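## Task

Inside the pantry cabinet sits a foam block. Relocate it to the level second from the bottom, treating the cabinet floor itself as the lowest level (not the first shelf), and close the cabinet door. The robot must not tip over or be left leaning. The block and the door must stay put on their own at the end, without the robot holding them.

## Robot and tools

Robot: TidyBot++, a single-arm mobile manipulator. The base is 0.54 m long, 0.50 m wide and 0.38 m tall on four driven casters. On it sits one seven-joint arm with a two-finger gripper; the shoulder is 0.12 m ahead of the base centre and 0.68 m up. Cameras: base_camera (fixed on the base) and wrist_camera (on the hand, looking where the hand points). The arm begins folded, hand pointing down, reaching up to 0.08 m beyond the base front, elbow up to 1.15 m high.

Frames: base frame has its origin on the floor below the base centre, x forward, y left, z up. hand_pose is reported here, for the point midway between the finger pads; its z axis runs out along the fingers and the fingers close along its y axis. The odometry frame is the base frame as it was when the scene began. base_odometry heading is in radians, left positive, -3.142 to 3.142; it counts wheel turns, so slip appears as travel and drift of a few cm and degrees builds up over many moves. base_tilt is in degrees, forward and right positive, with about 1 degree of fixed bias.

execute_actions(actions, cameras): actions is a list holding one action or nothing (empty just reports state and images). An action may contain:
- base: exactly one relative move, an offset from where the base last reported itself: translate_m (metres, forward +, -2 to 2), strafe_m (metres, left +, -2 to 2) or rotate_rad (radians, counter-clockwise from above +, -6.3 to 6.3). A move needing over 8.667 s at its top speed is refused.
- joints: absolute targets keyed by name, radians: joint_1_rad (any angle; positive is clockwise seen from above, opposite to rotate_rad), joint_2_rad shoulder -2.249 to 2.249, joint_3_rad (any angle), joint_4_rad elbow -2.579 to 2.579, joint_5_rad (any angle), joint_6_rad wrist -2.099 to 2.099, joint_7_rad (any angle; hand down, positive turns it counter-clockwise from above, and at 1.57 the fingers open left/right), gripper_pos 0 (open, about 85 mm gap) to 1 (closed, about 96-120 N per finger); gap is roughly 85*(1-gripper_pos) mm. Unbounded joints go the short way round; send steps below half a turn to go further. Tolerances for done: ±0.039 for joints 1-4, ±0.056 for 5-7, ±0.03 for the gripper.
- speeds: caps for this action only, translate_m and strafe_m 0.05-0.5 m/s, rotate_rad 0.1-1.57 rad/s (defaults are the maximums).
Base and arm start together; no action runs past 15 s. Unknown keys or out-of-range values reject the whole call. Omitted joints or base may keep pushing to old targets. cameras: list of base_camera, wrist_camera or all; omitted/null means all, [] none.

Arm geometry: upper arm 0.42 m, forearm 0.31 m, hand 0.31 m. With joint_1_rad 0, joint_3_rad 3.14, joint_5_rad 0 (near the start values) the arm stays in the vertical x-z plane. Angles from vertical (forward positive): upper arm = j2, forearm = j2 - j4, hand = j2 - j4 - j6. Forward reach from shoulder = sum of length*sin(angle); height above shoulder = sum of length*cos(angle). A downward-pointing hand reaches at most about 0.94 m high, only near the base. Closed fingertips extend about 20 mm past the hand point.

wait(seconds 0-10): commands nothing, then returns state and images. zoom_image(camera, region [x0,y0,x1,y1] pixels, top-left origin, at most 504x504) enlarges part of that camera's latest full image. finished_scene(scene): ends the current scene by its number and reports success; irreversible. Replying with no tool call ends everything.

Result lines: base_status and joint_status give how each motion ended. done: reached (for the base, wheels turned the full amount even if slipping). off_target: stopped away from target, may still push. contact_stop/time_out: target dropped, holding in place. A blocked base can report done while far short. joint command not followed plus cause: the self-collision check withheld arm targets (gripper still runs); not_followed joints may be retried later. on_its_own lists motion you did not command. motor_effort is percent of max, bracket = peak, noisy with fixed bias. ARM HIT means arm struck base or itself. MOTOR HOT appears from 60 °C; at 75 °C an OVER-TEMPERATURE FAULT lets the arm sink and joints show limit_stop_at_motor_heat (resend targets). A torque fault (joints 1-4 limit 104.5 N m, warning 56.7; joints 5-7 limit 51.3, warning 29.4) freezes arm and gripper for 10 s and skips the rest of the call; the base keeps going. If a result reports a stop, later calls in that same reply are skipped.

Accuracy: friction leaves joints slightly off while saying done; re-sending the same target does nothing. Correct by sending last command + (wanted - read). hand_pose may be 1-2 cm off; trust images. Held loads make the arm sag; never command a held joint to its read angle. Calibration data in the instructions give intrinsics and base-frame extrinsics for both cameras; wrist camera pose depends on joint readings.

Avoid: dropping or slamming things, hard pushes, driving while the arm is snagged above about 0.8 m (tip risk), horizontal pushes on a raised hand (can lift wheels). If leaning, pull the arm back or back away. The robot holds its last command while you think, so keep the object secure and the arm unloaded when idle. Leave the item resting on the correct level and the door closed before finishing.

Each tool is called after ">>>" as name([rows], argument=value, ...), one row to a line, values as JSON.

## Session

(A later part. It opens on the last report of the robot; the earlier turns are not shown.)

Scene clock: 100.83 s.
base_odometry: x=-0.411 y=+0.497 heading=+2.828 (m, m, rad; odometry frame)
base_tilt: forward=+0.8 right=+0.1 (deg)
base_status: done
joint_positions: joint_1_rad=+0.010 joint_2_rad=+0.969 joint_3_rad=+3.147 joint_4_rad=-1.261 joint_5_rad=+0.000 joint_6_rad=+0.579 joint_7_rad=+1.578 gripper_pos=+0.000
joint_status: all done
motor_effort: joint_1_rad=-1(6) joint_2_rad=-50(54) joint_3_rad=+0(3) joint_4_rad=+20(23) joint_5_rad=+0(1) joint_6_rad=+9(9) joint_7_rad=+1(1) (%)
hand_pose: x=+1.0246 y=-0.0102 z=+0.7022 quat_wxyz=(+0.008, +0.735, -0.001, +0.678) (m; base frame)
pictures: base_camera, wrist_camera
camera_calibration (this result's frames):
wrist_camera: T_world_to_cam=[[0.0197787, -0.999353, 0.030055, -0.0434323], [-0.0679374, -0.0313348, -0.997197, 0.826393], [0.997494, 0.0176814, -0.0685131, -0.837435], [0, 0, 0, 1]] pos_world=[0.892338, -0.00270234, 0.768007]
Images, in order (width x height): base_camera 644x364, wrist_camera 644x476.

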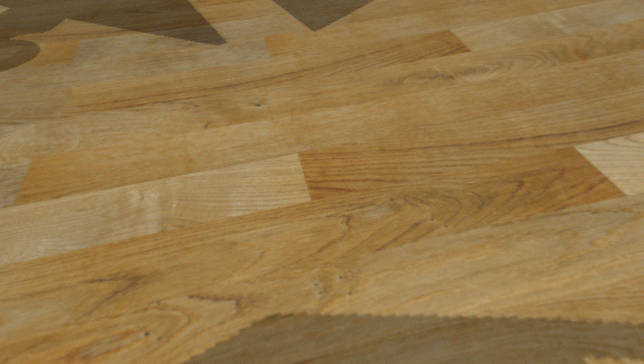

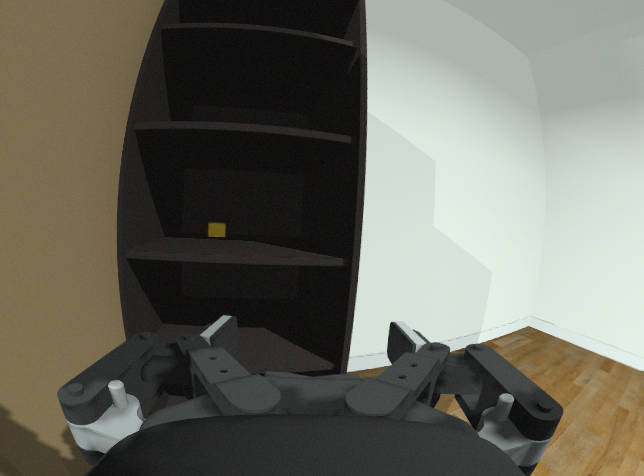

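>>> execute_actions([
  {"base":{"rotate_rad":0.165},"joints":{"joint_6_rad":0.55}},
], cameras=[])

>>> execute_actions([
  {"base":{"translate_m":0.3},"speeds":{"translate_m":0.25}},
], cameras=["wrist_camera"])

Scene clock: 105.33 s.
base_odometry: x=-0.411 y=+0.497 heading=+2.994 (m, m, rad; odometry frame)
base_tilt: forward=+0.8 right=+0.1 (deg)
base_status: done
joint_positions: joint_1_rad=-0.009 joint_2_rad=+0.969 joint_3_rad=+3.138 joint_4_rad=-1.260 joint_5_rad=-0.004 joint_6_rad=+0.579 joint_7_rad=+1.578 gripper_pos=+0.000
joint_status: all done
motor_effort: joint_1_rad=-2(19) joint_2_rad=-50(53) joint_3_rad=+0(10) joint_4_rad=+20(21) joint_5_rad=+0(8) joint_6_rad=+9(9) joint_7_rad=+1(2) (%)
hand_pose: x=+1.0248 y=+0.0100 z=+0.7030 quat_wxyz=(-0.002, +0.735, +0.004, +0.678) (m; base frame)
pictures: none
No camera images: the call's "cameras" was empty. Leave "cameras" out to get every camera's image.

Scene clock: 107.40 s.
base_odometry: x=-0.708 y=+0.540 heading=+2.995 (m, m, rad; odometry frame)
base_tilt: forward=+0.8 right=+0.1 (deg)
base_status: done
joint_positions: joint_1_rad=-0.008 joint_2_rad=+0.969 joint_3_rad=+3.138 joint_4_rad=-1.258 joint_5_rad=-0.004 joint_6_rad=+0.579 joint_7_rad=+1.578 gripper_pos=+0.000
joint_status: not commanded
motor_effort: joint_1_rad=-1(2) joint_2_rad=-51(53) joint_3_rad=+0(1) joint_4_rad=+20(21) joint_5_rad=+0(1) joint_6_rad=+9(10) joint_7_rad=+1(1) (%)
hand_pose: x=+1.0252 y=+0.0099 z=+0.7039 quat_wxyz=(-0.002, +0.734, +0.004, +0.679) (m; base frame)
pictures: wrist_camera
camera_calibration (this result's frames):
wrist_camera: T_world_to_cam=[[0.0406685, -0.998958, 0.0206886, -0.0382481], [-0.0646278, -0.0232923, -0.997638, 0.825612], [0.99708, 0.0392354, -0.0655077, -0.840195], [0, 0, 0, 1]] pos_world=[0.892655, 0.0139875, 0.769414]
Images, in order (width x height): wrist_camera 644x476.

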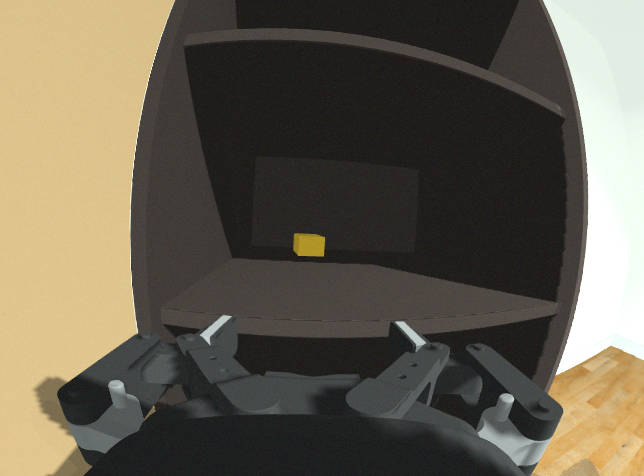

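>>> execute_actions([
  {"joints":{"joint_2_rad":0.915,"joint_6_rad":0.5}},
], cameras=[])

>>> execute_actions([
  {"base":{"translate_m":0.12},"speeds":{"translate_m":0.15}},
], cameras=["wrist_camera"])

Scene clock: 110.60 s.
base_odometry: x=-0.708 y=+0.540 heading=+2.995 (m, m, rad; odometry frame)
base_tilt: forward=+0.8 right=+0.1 (deg)
base_status: not commanded
joint_positions: joint_1_rad=-0.008 joint_2_rad=+0.932 joint_3_rad=+3.138 joint_4_rad=-1.257 joint_5_rad=-0.004 joint_6_rad=+0.539 joint_7_rad=+1.578 gripper_pos=+0.000
joint_status: all done
motor_effort: joint_1_rad=+0(0) joint_2_rad=-49(53) joint_3_rad=+0(0) joint_4_rad=+20(21) joint_5_rad=+1(0) joint_6_rad=+9(10) joint_7_rad=+1(1) (%)
hand_pose: x=+1.0233 y=+0.0099 z=+0.7266 quat_wxyz=(-0.002, +0.734, +0.004, +0.679) (m; base frame)
pictures: none
No camera images: the call's "cameras" was empty. Leave "cameras" out to get every camera's image.

Scene clock: 112.07 s.
base_odometry: x=-0.826 y=+0.558 heading=+2.996 (m, m, rad; odometry frame)
base_tilt: forward=+0.8 right=+0.1 (deg)
base_status: done
joint_positions: joint_1_rad=-0.008 joint_2_rad=+0.931 joint_3_rad=+3.138 joint_4_rad=-1.256 joint_5_rad=-0.004 joint_6_rad=+0.539 joint_7_rad=+1.578 gripper_pos=+0.000
joint_status: not commanded
motor_effort: joint_1_rad=+0(5) joint_2_rad=-50(52) joint_3_rad=+0(2) joint_4_rad=+21(21) joint_5_rad=+1(1) joint_6_rad=+9(9) joint_7_rad=+1(1) (%)
hand_pose: x=+1.0233 y=+0.0098 z=+0.7271 quat_wxyz=(-0.002, +0.734, +0.004, +0.679) (m; base frame)
pictures: wrist_camera
camera_calibration (this result's frames):
wrist_camera: T_world_to_cam=[[0.0407008, -0.998957, 0.0206769, -0.0387869], [-0.0643982, -0.0232737, -0.997653, 0.848411], [0.997094, 0.0392737, -0.0652783, -0.837014], [0, 0, 0, 1]] pos_world=[0.890796, 0.0138719, 0.792583]
Images, in order (width x height): wrist_camera 644x476.

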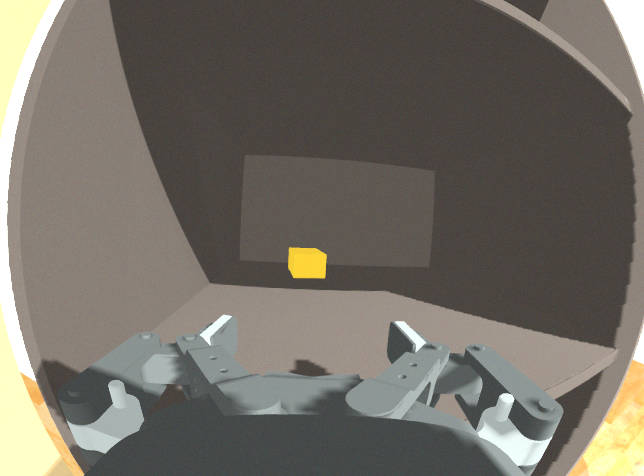

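>>> execute_actions([
  {"base":{"translate_m":0.14},"speeds":{"translate_m":0.15}},
])

Scene clock: 114.50 s.
base_odometry: x=-0.965 y=+0.578 heading=+2.996 (m, m, rad; odometry frame)
base_tilt: forward=+0.8 right=+0.1 (deg)
base_status: done
joint_positions: joint_1_rad=-0.008 joint_2_rad=+0.931 joint_3_rad=+3.138 joint_4_rad=-1.256 joint_5_rad=-0.004 joint_6_rad=+0.539 joint_7_rad=+1.578 gripper_pos=+0.000
joint_status: not commanded
motor_effort: joint_1_rad=-1(5) joint_2_rad=-50(52) joint_3_rad=+0(1) joint_4_rad=+20(21) joint_5_rad=+0(1) joint_6_rad=+9(10) joint_7_rad=+1(1) (%)
hand_pose: x=+1.0234 y=+0.0096 z=+0.7274 quat_wxyz=(-0.002, +0.734, +0.004, +0.679) (m; base frame)
pictures: base_camera, wrist_camera
camera_calibration (this result's frames):
wrist_camera: T_world_to_cam=[[0.0405494, -0.998963, 0.0206861, -0.0387786], [-0.0641039, -0.0232614, -0.997672, 0.848421], [0.997119, 0.0391289, -0.0649806, -0.837297], [0, 0, 0, 1]] pos_world=[0.890844, 0.0137595, 0.79284]
Images, in order (width x height): base_camera 644x364, wrist_camera 644x476.

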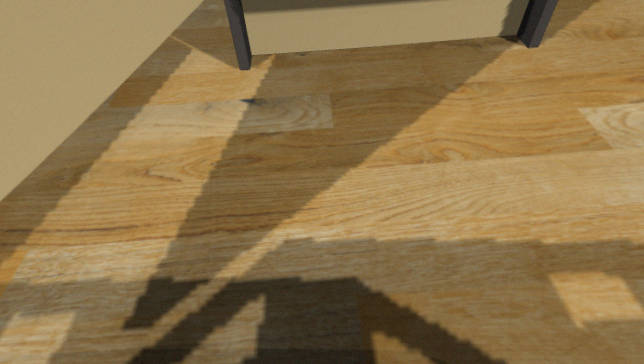

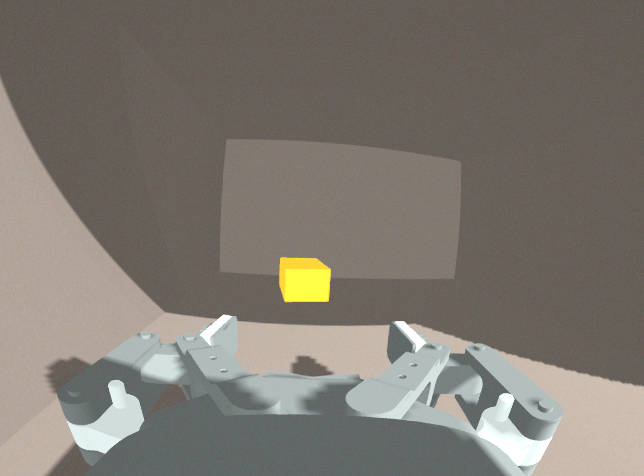

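>>> execute_actions([
  {"base":{"translate_m":0.16},"joints":{"joint_2_rad":0.93},"speeds":{"translate_m":0.15}},
], cameras=["wrist_camera"])

Scene clock: 118.30 s.
base_odometry: x=-1.123 y=+0.601 heading=+2.997 (m, m, rad; odometry frame)
base_tilt: forward=+0.8 right=+0.1 (deg)
base_status: done
joint_positions: joint_1_rad=-0.008 joint_2_rad=+0.931 joint_3_rad=+3.138 joint_4_rad=-1.256 joint_5_rad=-0.004 joint_6_rad=+0.539 joint_7_rad=+1.578 gripper_pos=+0.000
joint_status: all done
motor_effort: joint_1_rad=-1(4) joint_2_rad=-50(51) joint_3_rad=+0(2) joint_4_rad=+20(21) joint_5_rad=+1(0) joint_6_rad=+9(9) joint_7_rad=+1(1) (%)
hand_pose: x=+1.0235 y=+0.0095 z=+0.7275 quat_wxyz=(-0.002, +0.734, +0.004, +0.679) (m; base frame)
pictures: wrist_camera
camera_calibration (this result's frames):
wrist_camera: T_world_to_cam=[[0.0404301, -0.998968, 0.0206888, -0.0387693], [-0.0639979, -0.0232522, -0.997679, 0.848439], [0.997131, 0.0390122, -0.064872, -0.83744], [0, 0, 0, 1]] pos_world=[0.890903, 0.0136692, 0.792946]
Images, in order (width x height): wrist_camera 644x476.

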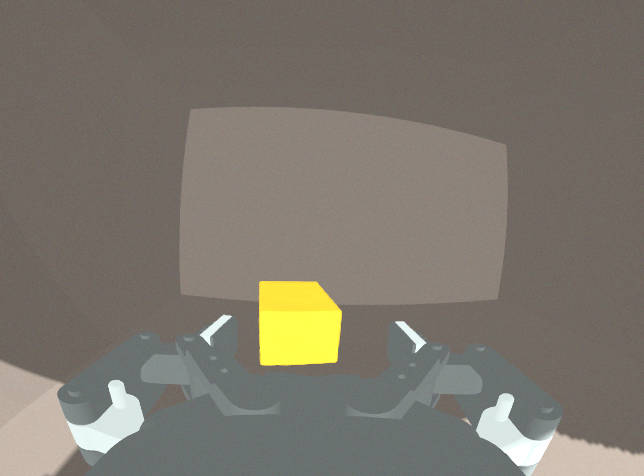

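>>> execute_actions([
  {"base":{"translate_m":0.085},"joints":{"joint_2_rad":0.955},"speeds":{"translate_m":0.1}},
], cameras=["wrist_camera"])

>>> execute_actions([
  {"joints":{"gripper_pos":1}},
], cameras=["wrist_camera"])

Scene clock: 122.87 s.
base_odometry: x=-1.205 y=+0.613 heading=+2.994 (m, m, rad; odometry frame)
base_tilt: forward=+0.8 right=+0.1 (deg)
base_status: translate_m time_out (by the wheels' count: +0.083 of +0.085)
joint_positions: joint_1_rad=-0.009 joint_2_rad=+0.938 joint_3_rad=+3.138 joint_4_rad=-1.255 joint_5_rad=-0.004 joint_6_rad=+0.538 joint_7_rad=+1.578 gripper_pos=+0.000
joint_status: all done
motor_effort: joint_1_rad=+0(5) joint_2_rad=-50(51) joint_3_rad=+0(1) joint_4_rad=+20(21) joint_5_rad=+0(0) joint_6_rad=+9(10) joint_7_rad=+1(1) (%)
hand_pose: x=+1.0238 y=+0.0103 z=+0.7216 quat_wxyz=(-0.002, +0.736, +0.004, +0.677) (m; base frame)
pictures: wrist_camera
camera_calibration (this result's frames):
wrist_camera: T_world_to_cam=[[0.0414211, -0.998934, 0.0203926, -0.0386916], [-0.0707826, -0.0232926, -0.99722, 0.849144], [0.996631, 0.0398625, -0.071672, -0.832754], [0, 0, 0, 1]] pos_world=[0.891656, 0.0143242, 0.787887]
Images, in order (width x height): wrist_camera 644x476.

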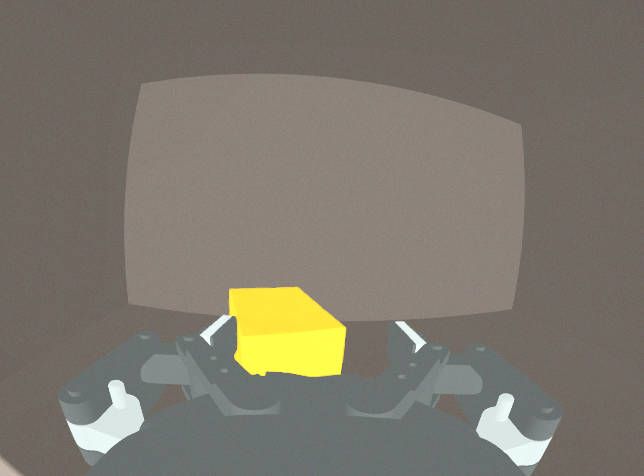

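not run: a stop came earlier in this reply.

>>> execute_actions([
  {"joints":{"gripper_pos":1}},
], cameras=["wrist_camera"])

>>> execute_actions([
  {"joints":{"joint_2_rad":0.92}},
], cameras=[])

>>> execute_actions([
  {"base":{"translate_m":-0.45},"speeds":{"translate_m":0.25}},
], cameras=["wrist_camera"])

Scene clock: 125.20 s.
base_odometry: x=-1.205 y=+0.613 heading=+2.994 (m, m, rad; odometry frame)
base_tilt: forward=+0.8 right=+0.1 (deg)
base_status: not commanded
joint_positions: joint_1_rad=-0.009 joint_2_rad=+0.938 joint_3_rad=+3.138 joint_4_rad=-1.255 joint_5_rad=-0.004 joint_6_rad=+0.538 joint_7_rad=+1.578 gripper_pos=+0.999
joint_status: all done
motor_effort: joint_1_rad=-1(1) joint_2_rad=-50(51) joint_3_rad=+0(0) joint_4_rad=+20(20) joint_5_rad=+1(0) joint_6_rad=+9(9) joint_7_rad=+1(1) (%)
hand_pose: x=+1.0238 y=+0.0103 z=+0.7216 quat_wxyz=(-0.002, +0.736, +0.004, +0.677) (m; base frame)
pictures: wrist_camera
camera_calibration (this result's frames):
wrist_camera: T_world_to_cam=[[0.0414212, -0.998934, 0.0203926, -0.0386916], [-0.0707825, -0.0232926, -0.99722, 0.849144], [0.996631, 0.0398626, -0.0716719, -0.832754], [0, 0, 0, 1]] pos_world=[0.891656, 0.0143242, 0.787887]
Images, in order (width x height): wrist_camera 644x476.

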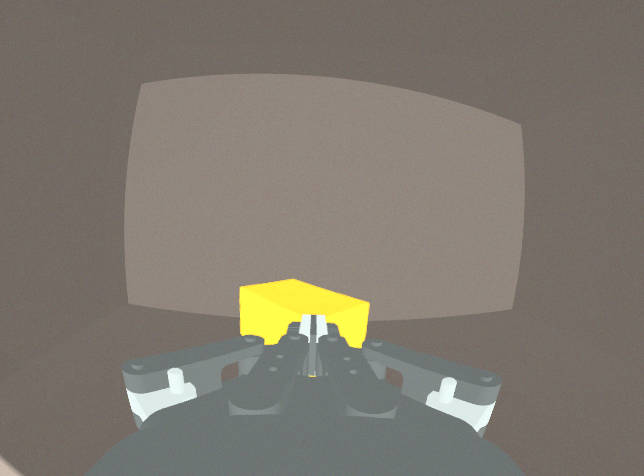

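Scene clock: 125.87 s.
base_odometry: x=-1.205 y=+0.613 heading=+2.994 (m, m, rad; odometry frame)
base_tilt: forward=+0.8 right=+0.1 (deg)
base_status: not commanded
joint_positions: joint_1_rad=-0.009 joint_2_rad=+0.934 joint_3_rad=+3.138 joint_4_rad=-1.255 joint_5_rad=-0.004 joint_6_rad=+0.538 joint_7_rad=+1.578 gripper_pos=+0.999
joint_status: all done
motor_effort: joint_1_rad=-1(1) joint_2_rad=-50(52) joint_3_rad=+0(0) joint_4_rad=+20(21) joint_5_rad=+0(0) joint_6_rad=+9(10) joint_7_rad=+1(1) (%)
hand_pose: x=+1.0236 y=+0.0103 z=+0.7252 quat_wxyz=(-0.002, +0.735, +0.004, +0.678) (m; base frame)
pictures: none
No camera images: the call's "cameras" was empty. Leave "cameras" out to get every camera's image.

Scene clock: 128.60 s.
base_odometry: x=-0.760 y=+0.547 heading=+2.995 (m, m, rad; odometry frame)
base_tilt: forward=+0.8 right=+0.1 (deg)
base_status: done
joint_positions: joint_1_rad=-0.007 joint_2_rad=+0.933 joint_3_rad=+3.138 joint_4_rad=-1.255 joint_5_rad=-0.004 joint_6_rad=+0.537 joint_7_rad=+1.578 gripper_pos=+0.999
joint_status: not commanded
motor_effort: joint_1_rad=-1(3) joint_2_rad=-50(54) joint_3_rad=+0(1) joint_4_rad=+20(21) joint_5_rad=+0(1) joint_6_rad=+9(10) joint_7_rad=+1(1) (%)
hand_pose: x=+1.0237 y=+0.0088 z=+0.7260 quat_wxyz=(-0.002, +0.735, +0.003, +0.679) (m; base frame)
pictures: wrist_camera
camera_calibration (this result's frames):
wrist_camera: T_world_to_cam=[[0.0396534, -0.999002, 0.0205438, -0.0385937], [-0.0661541, -0.0231396, -0.997541, 0.849018], [0.997021, 0.0381968, -0.0670056, -0.836086], [0, 0, 0, 1]] pos_world=[0.891292, 0.0130266, 0.7917]
Images, in order (width x height): wrist_camera 644x476.

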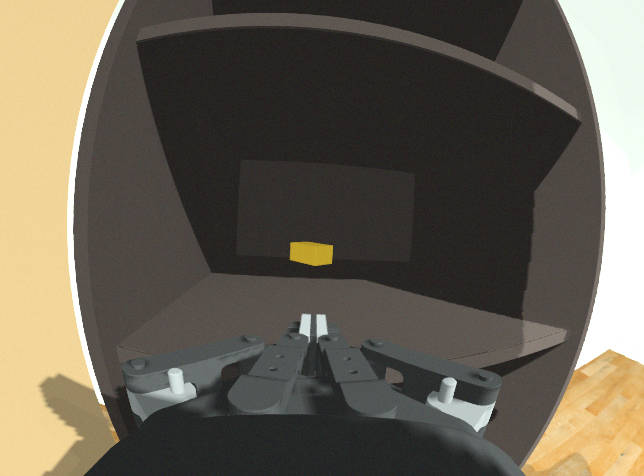

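>>> execute_actions([
  {"base":{"translate_m":0.42},"joints":{"gripper_pos":0,"joint_6_rad":0.64},"speeds":{"translate_m":0.25}},
], cameras=["wrist_camera"])

Scene clock: 132.73 s.
base_odometry: x=-1.175 y=+0.608 heading=+2.996 (m, m, rad; odometry frame)
base_tilt: forward=+0.8 right=+0.1 (deg)
base_status: done
joint_positions: joint_1_rad=-0.007 joint_2_rad=+0.930 joint_3_rad=+3.138 joint_4_rad=-1.254 joint_5_rad=-0.004 joint_6_rad=+0.608 joint_7_rad=+1.578 gripper_pos=+0.000
joint_status: all done
motor_effort: joint_1_rad=-1(4) joint_2_rad=-50(54) joint_3_rad=+0(1) joint_4_rad=+20(23) joint_5_rad=+0(0) joint_6_rad=+9(11) joint_7_rad=+1(1) (%)
hand_pose: x=+1.0246 y=+0.0085 z=+0.7514 quat_wxyz=(-0.002, +0.709, +0.003, +0.705) (m; base frame)
pictures: wrist_camera
camera_calibration (this result's frames):
wrist_camera: T_world_to_cam=[[0.0374141, -0.999037, 0.022916, -0.0389549], [0.00840837, -0.0226165, -0.999709, 0.799605], [0.999264, 0.0375959, 0.0075541, -0.893597], [0, 0, 0, 1]] pos_world=[0.887674, 0.0127625, 0.807016]
Images, in order (width x height): wrist_camera 644x476.

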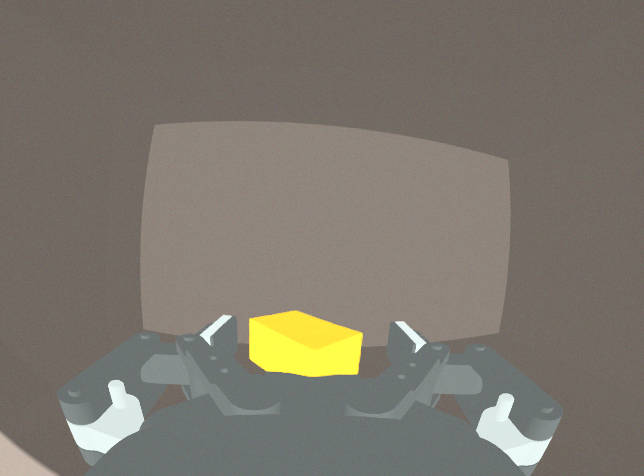

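>>> execute_actions([
  {"joints":{"joint_6_rad":0.42}},
], cameras=["wrist_camera"])

>>> execute_actions([
  {"base":{"translate_m":0.06},"speeds":{"translate_m":0.1}},
], cameras=["wrist_camera"])

Scene clock: 134.63 s.
base_odometry: x=-1.175 y=+0.608 heading=+2.996 (m, m, rad; odometry frame)
base_tilt: forward=+0.8 right=+0.1 (deg)
base_status: not commanded
joint_positions: joint_1_rad=-0.007 joint_2_rad=+0.928 joint_3_rad=+3.138 joint_4_rad=-1.252 joint_5_rad=-0.004 joint_6_rad=+0.445 joint_7_rad=+1.578 gripper_pos=+0.000
joint_status: all done
motor_effort: joint_1_rad=-1(1) joint_2_rad=-50(54) joint_3_rad=+0(0) joint_4_rad=+20(23) joint_5_rad=+0(1) joint_6_rad=+9(10) joint_7_rad=+1(1) (%)
hand_pose: x=+1.0206 y=+0.0087 z=+0.7030 quat_wxyz=(-0.002, +0.763, +0.004, +0.647) (m; base frame)
pictures: wrist_camera
camera_calibration (this result's frames):
wrist_camera: T_world_to_cam=[[0.041581, -0.998979, 0.0176375, -0.0379844], [-0.151134, -0.0237384, -0.988228, 0.906034], [0.987638, 0.0384259, -0.151967, -0.765265], [0, 0, 0, 1]] pos_world=[0.894317, 0.0129681, 0.779744]
Images, in order (width x height): wrist_camera 644x476.

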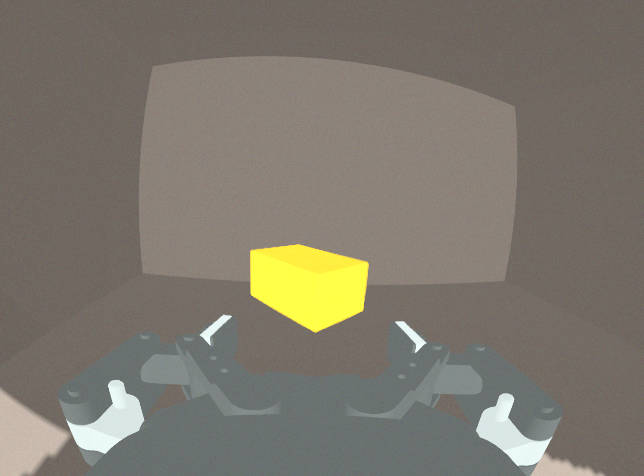

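Scene clock: 137.20 s.
base_odometry: x=-1.233 y=+0.617 heading=+2.993 (m, m, rad; odometry frame)
base_tilt: forward=+0.8 right=+0.1 (deg)
base_status: translate_m time_out (by the wheels' count: +0.058 of +0.060)
joint_positions: joint_1_rad=-0.008 joint_2_rad=+0.928 joint_3_rad=+3.138 joint_4_rad=-1.252 joint_5_rad=-0.004 joint_6_rad=+0.445 joint_7_rad=+1.578 gripper_pos=+0.000
joint_status: not commanded
motor_effort: joint_1_rad=+0(5) joint_2_rad=-48(52) joint_3_rad=+1(1) joint_4_rad=+19(21) joint_5_rad=+0(1) joint_6_rad=+9(10) joint_7_rad=+1(1) (%)
hand_pose: x=+1.0206 y=+0.0095 z=+0.7030 quat_wxyz=(-0.002, +0.763, +0.004, +0.647) (m; base frame)
pictures: wrist_camera
camera_calibration (this result's frames):
wrist_camera: T_world_to_cam=[[0.0424161, -0.998946, 0.0175427, -0.0380193], [-0.151077, -0.0237695, -0.988236, 0.906027], [0.987611, 0.0392668, -0.151926, -0.765301], [0, 0, 0, 1]] pos_world=[0.894313, 0.0136075, 0.779766]
Images, in order (width x height): wrist_camera 644x476.

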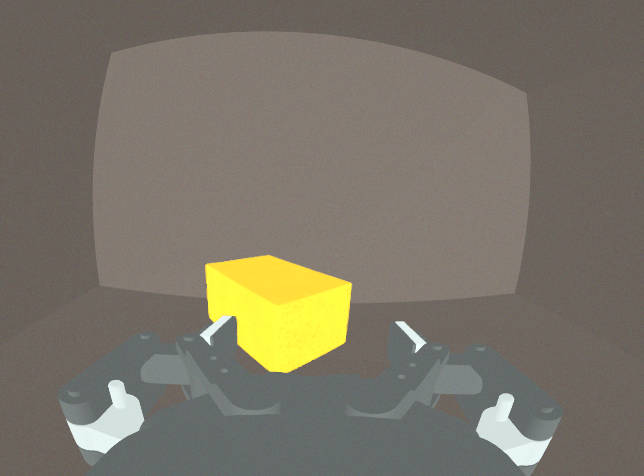

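>>> execute_actions([
  {"joints":{"joint_1_rad":-0.06}},
], cameras=["wrist_camera"])

>>> execute_actions([
  {"base":{"translate_m":0.075},"speeds":{"translate_m":0.2}},
], cameras=["wrist_camera"])

Scene clock: 139.37 s.
base_odometry: x=-1.233 y=+0.617 heading=+2.993 (m, m, rad; odometry frame)
base_tilt: forward=+0.8 right=+0.1 (deg)
base_status: not commanded
joint_positions: joint_1_rad=-0.051 joint_2_rad=+0.928 joint_3_rad=+3.138 joint_4_rad=-1.252 joint_5_rad=-0.004 joint_6_rad=+0.445 joint_7_rad=+1.578 gripper_pos=+0.000
joint_status: all done
motor_effort: joint_1_rad=-1(4) joint_2_rad=-50(50) joint_3_rad=+0(1) joint_4_rad=+20(20) joint_5_rad=+0(0) joint_6_rad=+9(9) joint_7_rad=+1(1) (%)
hand_pose: x=+1.0194 y=+0.0485 z=+0.7030 quat_wxyz=(-0.016, +0.763, +0.020, +0.646) (m; base frame)
pictures: wrist_camera
camera_calibration (this result's frames):
wrist_camera: T_world_to_cam=[[0.085595, -0.996176, 0.0175428, -0.0431577], [-0.149908, -0.0302835, -0.988236, 0.905887], [0.984988, 0.0819583, -0.151926, -0.764989], [0, 0, 0, 1]] pos_world=[0.892999, 0.047138, 0.779766]
Images, in order (width x height): wrist_camera 644x476.

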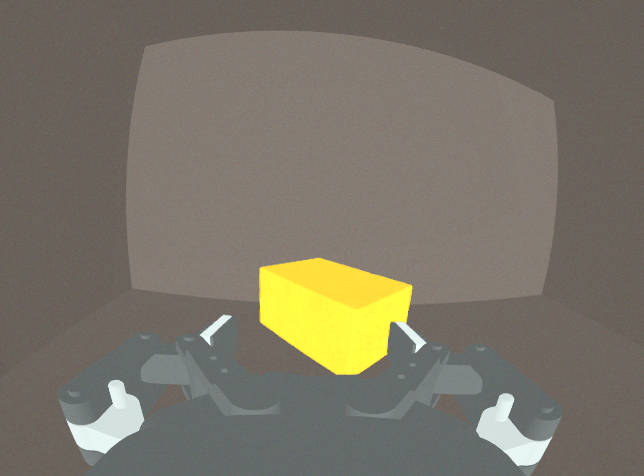

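Scene clock: 142.47 s.
base_odometry: x=-1.304 y=+0.628 heading=+2.990 (m, m, rad; odometry frame)
base_tilt: forward=+0.8 right=+0.1 (deg)
base_status: translate_m time_out (by the wheels' count: +0.072 of +0.075)
joint_positions: joint_1_rad=-0.102 joint_2_rad=+0.908 joint_3_rad=+3.117 joint_4_rad=-1.257 joint_5_rad=+0.017 joint_6_rad=+0.444 joint_7_rad=+1.578 gripper_pos=+0.000
joint_status: not commanded
motor_effort: joint_1_rad=+6(20) joint_2_rad=-48(52) joint_3_rad=+3(13) joint_4_rad=+23(44) joint_5_rad=-1(11) joint_6_rad=+10(11) joint_7_rad=+1(1) (%)
hand_pose: x=+1.0122 y=+0.1081 z=+0.7187 quat_wxyz=(-0.041, +0.756, +0.049, +0.651) (m; base frame)
pictures: wrist_camera
camera_calibration (this result's frames):
wrist_camera: T_world_to_cam=[[0.160579, -0.986851, 0.0184288, -0.0609464], [-0.132525, -0.0400588, -0.99037, 0.90712], [0.978086, 0.15659, -0.137215, -0.77203], [0, 0, 0, 1]] pos_world=[0.885114, 0.0970856, 0.793573]
Images, in order (width x height): wrist_camera 644x476.

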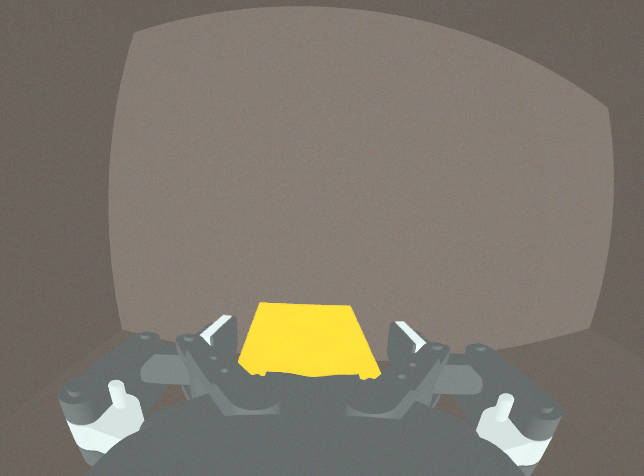

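Something's contacting, but the block is aligned between the fingers. Close.

>>> execute_actions([
  {"base":{"translate_m":-0.015},"joints":{"gripper_pos":1}},
])

Scene clock: 144.53 s.
base_odometry: x=-1.289 y=+0.626 heading=+2.989 (m, m, rad; odometry frame)
base_tilt: forward=+0.8 right=+0.1 (deg)
base_status: done
joint_positions: joint_1_rad=-0.076 joint_2_rad=+0.909 joint_3_rad=+3.126 joint_4_rad=-1.253 joint_5_rad=+0.017 joint_6_rad=+0.444 joint_7_rad=+1.578 gripper_pos=+0.361
joint_status: gripper_pos off_target (ended at +0.361, target +1.000)
motor_effort: joint_1_rad=-1(6) joint_2_rad=-48(51) joint_3_rad=+0(4) joint_4_rad=+19(22) joint_5_rad=+0(2) joint_6_rad=+9(9) joint_7_rad=+1(1) (%)
hand_pose: x=+1.0162 y=+0.0803 z=+0.7196 quat_wxyz=(-0.028, +0.756, +0.039, +0.653) (m; base frame)
pictures: base_camera, wrist_camera
camera_calibration (this result's frames):
wrist_camera: T_world_to_cam=[[0.129377, -0.991272, 0.0253346, -0.0619385], [-0.13048, -0.0423458, -0.990546, 0.905649], [0.982973, 0.124848, -0.13482, -0.775631], [0, 0, 0, 1]] pos_world=[0.888607, 0.0737886, 0.794086]
Images, in order (width x height): base_camera 644x364, wrist_camera 644x476.

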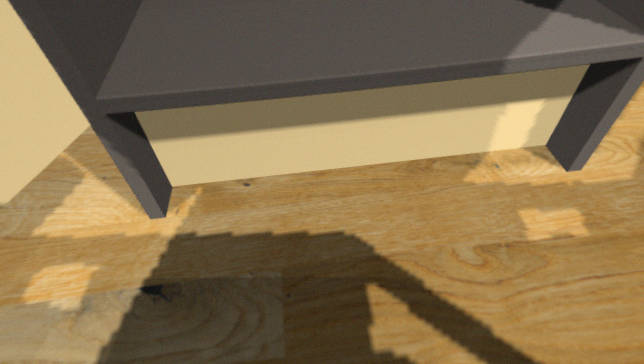

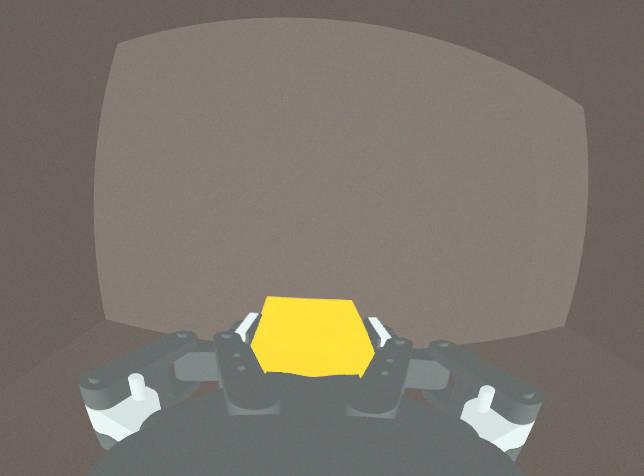

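>>> execute_actions([
  {"joints":{"joint_2_rad":0.87,"joint_1_rad":-0.04}},
], cameras=[])

>>> execute_actions([
  {"base":{"translate_m":-0.6},"speeds":{"translate_m":0.3}},
], cameras=["wrist_camera"])

>>> execute_actions([
  {"joints":{"joint_2_rad":1.55,"joint_4_rad":-0.8,"joint_6_rad":0.75}},
])

Scene clock: 147.63 s.
base_odometry: x=-1.289 y=+0.626 heading=+2.989 (m, m, rad; odometry frame)
base_tilt: forward=+0.8 right=+0.0 (deg)
base_status: not commanded
joint_positions: joint_1_rad=-0.058 joint_2_rad=+0.895 joint_3_rad=+3.126 joint_4_rad=-1.253 joint_5_rad=+0.017 joint_6_rad=+0.444 joint_7_rad=+1.578 gripper_pos=+0.361
joint_status: all done
motor_effort: joint_1_rad=-1(0) joint_2_rad=-50(53) joint_3_rad=+0(1) joint_4_rad=+21(22) joint_5_rad=+0(0) joint_6_rad=+10(10) joint_7_rad=+1(1) (%)
hand_pose: x=+1.0169 y=+0.0635 z=+0.7326 quat_wxyz=(-0.022, +0.752, +0.032, +0.658) (m; base frame)
pictures: none
No camera images: the call's "cameras" was empty. Leave "cameras" out to get every camera's image.

Scene clock: 150.63 s.
base_odometry: x=-0.696 y=+0.535 heading=+2.990 (m, m, rad; odometry frame)
base_tilt: forward=+0.8 right=+0.1 (deg)
base_status: done
joint_positions: joint_1_rad=-0.054 joint_2_rad=+0.893 joint_3_rad=+3.127 joint_4_rad=-1.253 joint_5_rad=+0.017 joint_6_rad=+0.444 joint_7_rad=+1.578 gripper_pos=+0.361
joint_status: not commanded
motor_effort: joint_1_rad=-2(2) joint_2_rad=-50(53) joint_3_rad=+0(1) joint_4_rad=+21(22) joint_5_rad=+0(1) joint_6_rad=+9(10) joint_7_rad=+1(1) (%)
hand_pose: x=+1.0171 y=+0.0594 z=+0.7340 quat_wxyz=(-0.020, +0.751, +0.031, +0.659) (m; base frame)
pictures: wrist_camera
camera_calibration (this result's frames):
wrist_camera: T_world_to_cam=[[0.105785, -0.994006, 0.0275865, -0.0606667], [-0.115425, -0.0398291, -0.992517, 0.905181], [0.987667, 0.101809, -0.118947, -0.787032], [0, 0, 0, 1]] pos_world=[0.888224, 0.0558765, 0.806466]
Images, in order (width x height): wrist_camera 644x476.

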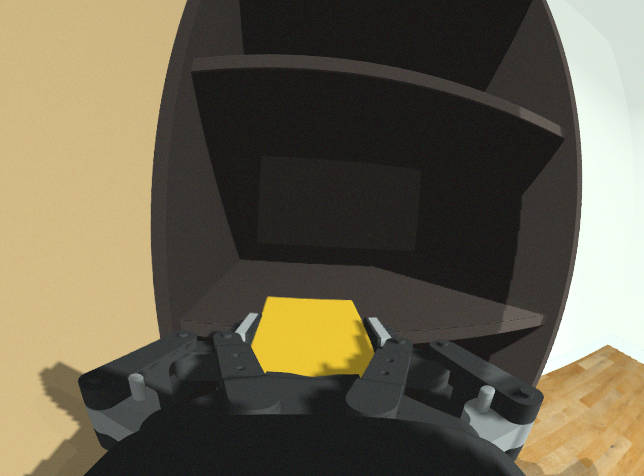

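Scene clock: 152.77 s.
base_odometry: x=-0.696 y=+0.535 heading=+2.990 (m, m, rad; odometry frame)
base_tilt: forward=+0.8 right=+0.1 (deg)
base_status: not commanded
joint_positions: joint_1_rad=-0.054 joint_2_rad=+1.551 joint_3_rad=+3.127 joint_4_rad=-0.823 joint_5_rad=+0.017 joint_6_rad=+0.707 joint_7_rad=+1.578 gripper_pos=+0.361
joint_status: all done
motor_effort: joint_1_rad=-1(0) joint_2_rad=-56(61) joint_3_rad=+0(1) joint_4_rad=+18(22) joint_5_rad=-1(0) joint_6_rad=+10(11) joint_7_rad=+1(1) (%)
hand_pose: x=+1.0660 y=+0.0595 z=+0.4347 quat_wxyz=(-0.021, +0.740, +0.026, +0.672) (m; base frame)
pictures: base_camera, wrist_camera
camera_calibration (this result's frames):
wrist_camera: T_world_to_cam=[[0.099311, -0.994786, 0.0232097, -0.0485889], [-0.0806525, -0.0312956, -0.996251, 0.577741], [0.991782, 0.0970668, -0.0833399, -0.89054], [0, 0, 0, 1]] pos_world=[0.934643, 0.056187, 0.502485]
Images, in order (width x height): base_camera 644x364, wrist_camera 644x476.

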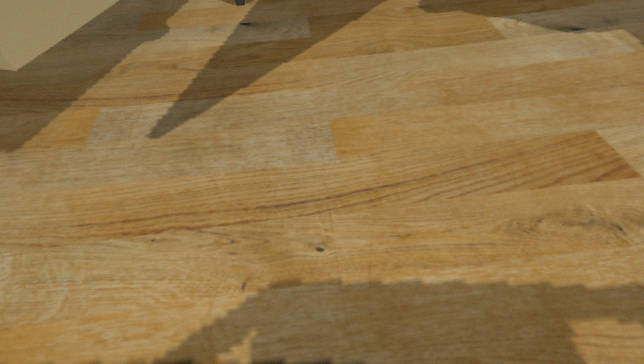

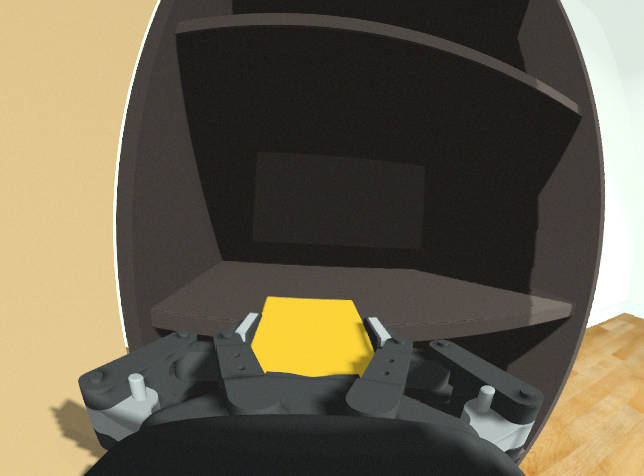

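>>> execute_actions([
  {"joints":{"joint_2_rad":1.47,"joint_6_rad":0.66}},
], cameras=[])

>>> execute_actions([
  {"base":{"translate_m":0.27},"speeds":{"translate_m":0.2}},
])

Scene clock: 156.33 s.
base_odometry: x=-0.696 y=+0.535 heading=+2.990 (m, m, rad; odometry frame)
base_tilt: forward=+0.7 right=+0.1 (deg)
base_status: not commanded
joint_positions: joint_1_rad=-0.054 joint_2_rad=+1.482 joint_3_rad=+3.127 joint_4_rad=-0.816 joint_5_rad=+0.017 joint_6_rad=+0.699 joint_7_rad=+1.578 gripper_pos=+0.361
joint_status: all done
motor_effort: joint_1_rad=+0(1) joint_2_rad=-57(58) joint_3_rad=-1(0) joint_4_rad=+20(20) joint_5_rad=+0(0) joint_6_rad=+10(11) joint_7_rad=+1(1) (%)
hand_pose: x=+1.0822 y=+0.0603 z=+0.5012 quat_wxyz=(-0.021, +0.717, +0.026, +0.697) (m; base frame)
pictures: none
No camera images: the call's "cameras" was empty. Leave "cameras" out to get every camera's image.

Scene clock: 158.47 s.
base_odometry: x=-0.963 y=+0.576 heading=+2.991 (m, m, rad; odometry frame)
base_tilt: forward=+0.8 right=+0.1 (deg)
base_status: done
joint_positions: joint_1_rad=-0.053 joint_2_rad=+1.482 joint_3_rad=+3.127 joint_4_rad=-0.816 joint_5_rad=+0.017 joint_6_rad=+0.697 joint_7_rad=+1.578 gripper_pos=+0.361
joint_status: not commanded
motor_effort: joint_1_rad=-1(3) joint_2_rad=-57(60) joint_3_rad=+0(1) joint_4_rad=+19(21) joint_5_rad=-1(0) joint_6_rad=+10(10) joint_7_rad=+1(1) (%)
hand_pose: x=+1.0822 y=+0.0592 z=+0.5009 quat_wxyz=(-0.021, +0.717, +0.026, +0.696) (m; base frame)
pictures: base_camera, wrist_camera
camera_calibration (this result's frames):
wrist_camera: T_world_to_cam=[[0.0964095, -0.994995, 0.0262738, -0.0504561], [-0.0152793, -0.0278731, -0.999495, 0.575663], [0.995224, 0.0959594, -0.0178901, -0.937508], [0, 0, 0, 1]] pos_world=[0.946691, 0.0558047, 0.559926]
Images, in order (width x height): base_camera 644x364, wrist_camera 644x476.

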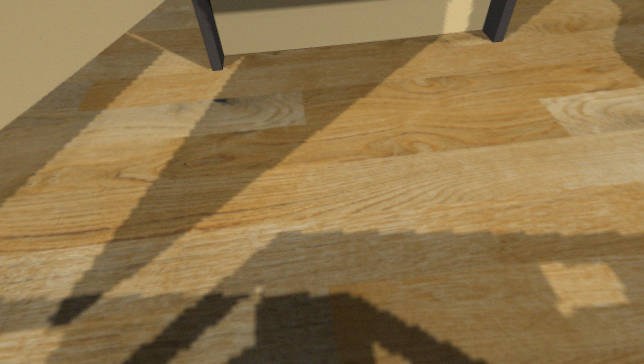

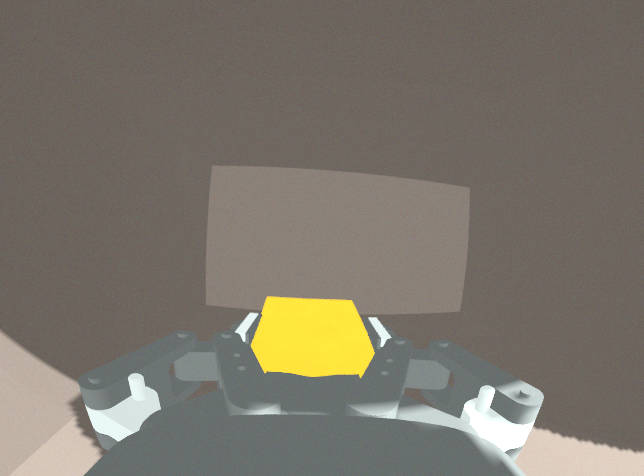

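>>> execute_actions([
  {"joints":{"joint_2_rad":1.545}},
], cameras=["wrist_camera"])

>>> execute_actions([
  {"joints":{"gripper_pos":0}},
], cameras=["wrist_camera"])

>>> execute_actions([
  {"base":{"translate_m":-0.35}},
])

Scene clock: 160.80 s.
base_odometry: x=-0.963 y=+0.576 heading=+2.991 (m, m, rad; odometry frame)
base_tilt: forward=+0.8 right=+0.0 (deg)
base_status: not commanded
joint_positions: joint_1_rad=-0.053 joint_2_rad=+1.530 joint_3_rad=+3.127 joint_4_rad=-0.811 joint_5_rad=+0.017 joint_6_rad=+0.697 joint_7_rad=+1.578 gripper_pos=+0.361
joint_status: all done
motor_effort: joint_1_rad=-1(2) joint_2_rad=-54(60) joint_3_rad=+0(1) joint_4_rad=+17(19) joint_5_rad=+0(0) joint_6_rad=+9(10) joint_7_rad=+1(1) (%)
hand_pose: x=+1.0737 y=+0.0587 z=+0.4574 quat_wxyz=(-0.020, +0.732, +0.026, +0.680) (m; base frame)
pictures: wrist_camera
camera_calibration (this result's frames):
wrist_camera: T_world_to_cam=[[0.0974307, -0.994944, 0.0243466, -0.0491949], [-0.0584964, -0.0301455, -0.997832, 0.577814], [0.993522, 0.0957953, -0.0611378, -0.908146], [0, 0, 0, 1]] pos_world=[0.940856, 0.0554684, 0.522237]
Images, in order (width x height): wrist_camera 644x476.

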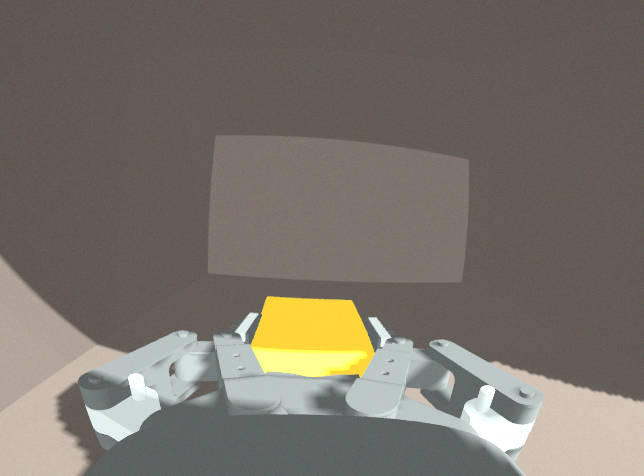

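Scene clock: 161.90 s.
base_odometry: x=-0.963 y=+0.576 heading=+2.991 (m, m, rad; odometry frame)
base_tilt: forward=+0.8 right=+0.0 (deg)
base_status: not commanded
joint_positions: joint_1_rad=-0.053 joint_2_rad=+1.530 joint_3_rad=+3.127 joint_4_rad=-0.810 joint_5_rad=+0.017 joint_6_rad=+0.697 joint_7_rad=+1.578 gripper_pos=+0.000
joint_status: all done
motor_effort: joint_1_rad=-1(1) joint_2_rad=-56(56) joint_3_rad=+0(1) joint_4_rad=+19(19) joint_5_rad=+0(0) joint_6_rad=+9(9) joint_7_rad=+1(1) (%)
hand_pose: x=+1.0738 y=+0.0587 z=+0.4575 quat_wxyz=(-0.020, +0.732, +0.026, +0.681) (m; base frame)
pictures: wrist_camera
camera_calibration (this result's frames):
wrist_camera: T_world_to_cam=[[0.0974185, -0.994945, 0.0243607, -0.049198], [-0.0581851, -0.0301289, -0.997851, 0.577651], [0.993541, 0.0957917, -0.0608261, -0.908375], [0, 0, 0, 1]] pos_world=[0.940912, 0.0554695, 0.522355]
Images, in order (width x height): wrist_camera 644x476.

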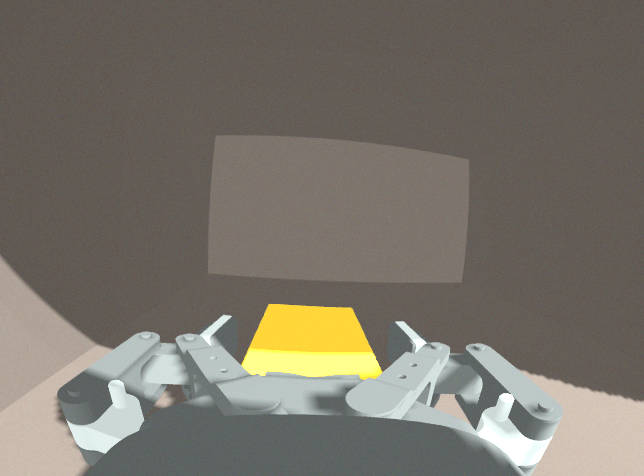

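Scene clock: 164.07 s.
base_odometry: x=-0.617 y=+0.523 heading=+2.991 (m, m, rad; odometry frame)
base_tilt: forward=+0.8 right=+0.1 (deg)
base_status: done
joint_positions: joint_1_rad=-0.049 joint_2_rad=+1.531 joint_3_rad=+3.128 joint_4_rad=-0.810 joint_5_rad=+0.017 joint_6_rad=+0.697 joint_7_rad=+1.578 gripper_pos=+0.000
joint_status: not commanded
motor_effort: joint_1_rad=+0(6) joint_2_rad=-56(57) joint_3_rad=+0(1) joint_4_rad=+19(19) joint_5_rad=+1(0) joint_6_rad=+10(9) joint_7_rad=+1(1) (%)
hand_pose: x=+1.0740 y=+0.0554 z=+0.4573 quat_wxyz=(-0.019, +0.732, +0.025, +0.681) (m; base frame)
pictures: base_camera, wrist_camera
camera_calibration (this result's frames):
wrist_camera: T_world_to_cam=[[0.0940208, -0.995267, 0.0245596, -0.0489277], [-0.0584385, -0.0301435, -0.997836, 0.577627], [0.993854, 0.0923821, -0.060996, -0.908305], [0, 0, 0, 1]] pos_world=[0.941078, 0.0526267, 0.522176]
Images, in order (width x height): base_camera 644x364, wrist_camera 644x476.

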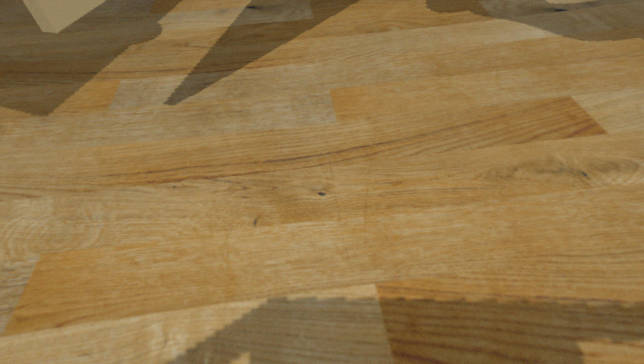

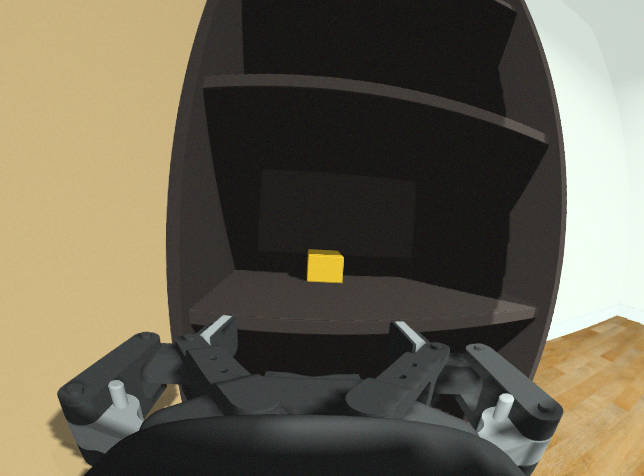

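>>> execute_actions([
  {"base":{"translate_m":-0.35},"joints":{"gripper_pos":1}},
], cameras=[])

>>> execute_actions([
  {"base":{"strafe_m":0.6}},
], cameras=[])

>>> execute_actions([
  {"base":{"translate_m":0.2}},
])

Scene clock: 168.67 s.
base_odometry: x=-0.270 y=+0.471 heading=+2.992 (m, m, rad; odometry frame)
base_tilt: forward=+0.8 right=+0.1 (deg)
base_status: done
joint_positions: joint_1_rad=-0.049 joint_2_rad=+1.531 joint_3_rad=+3.128 joint_4_rad=-0.810 joint_5_rad=+0.017 joint_6_rad=+0.697 joint_7_rad=+1.578 gripper_pos=+0.999
joint_status: all done
motor_effort: joint_1_rad=-1(2) joint_2_rad=-56(57) joint_3_rad=-1(1) joint_4_rad=+19(20) joint_5_rad=+0(0) joint_6_rad=+9(10) joint_7_rad=+1(1) (%)
hand_pose: x=+1.0739 y=+0.0552 z=+0.4572 quat_wxyz=(-0.019, +0.732, +0.025, +0.680) (m; base frame)
pictures: none
No camera images: the call's "cameras" was empty. Leave "cameras" out to get every camera's image.

Scene clock: 171.23 s.
base_odometry: x=-0.360 y=-0.121 heading=+2.991 (m, m, rad; odometry frame)
base_tilt: forward=+0.8 right=+0.1 (deg)
base_status: done
joint_positions: joint_1_rad=+0.307 joint_2_rad=+1.541 joint_3_rad=+3.219 joint_4_rad=-0.834 joint_5_rad=-0.088 joint_6_rad=+0.695 joint_7_rad=+1.578 gripper_pos=+0.999
joint_status: not commanded
motor_effort: joint_1_rad=-63(66) joint_2_rad=-59(61) joint_3_rad=-15(16) joint_4_rad=+28(28) joint_5_rad=+19(21) joint_6_rad=+8(11) joint_7_rad=+2(3) (%)
hand_pose: x=+1.0111 y=-0.3222 z=+0.4353 quat_wxyz=(+0.132, +0.732, -0.130, +0.656) (m; base frame)
pictures: none
No camera images: the call's "cameras" was empty. Leave "cameras" out to get every camera's image.

Scene clock: 172.83 s.
base_odometry: x=-0.557 y=-0.091 heading=+2.991 (m, m, rad; odometry frame)
base_tilt: forward=+0.8 right=+0.1 (deg)
base_status: done
joint_positions: joint_1_rad=+0.314 joint_2_rad=+1.565 joint_3_rad=+3.244 joint_4_rad=-0.837 joint_5_rad=-0.080 joint_6_rad=+0.682 joint_7_rad=+1.541 gripper_pos=+0.999
joint_status: not commanded
motor_effort: joint_1_rad=-65(70) joint_2_rad=-59(66) joint_3_rad=-18(19) joint_4_rad=+24(45) joint_5_rad=+9(19) joint_6_rad=+11(13) joint_7_rad=+1(9) (%)
hand_pose: x=+0.9999 y=-0.3311 z=+0.4073 quat_wxyz=(+0.130, +0.744, -0.136, +0.641) (m; base frame)
pictures: base_camera, wrist_camera
camera_calibration (this result's frames):
wrist_camera: T_world_to_cam=[[-0.337397, -0.940695, 0.0354291, 0.0195952], [-0.136498, 0.0116498, -0.990572, 0.600713], [0.931414, -0.339052, -0.132333, -0.85344], [0, 0, 0, 1]] pos_world=[0.883513, -0.277925, 0.481417]
Images, in order (width x height): base_camera 644x364, wrist_camera 644x476.

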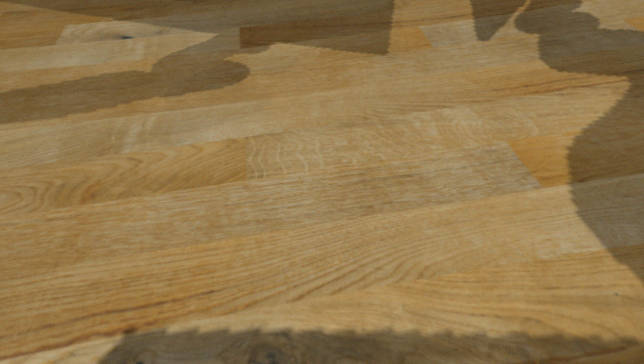

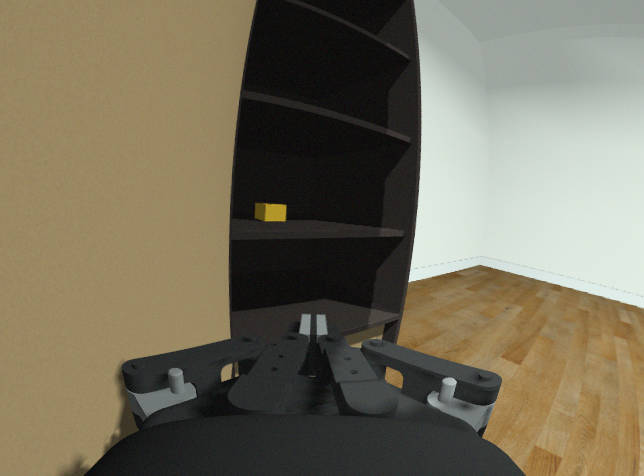

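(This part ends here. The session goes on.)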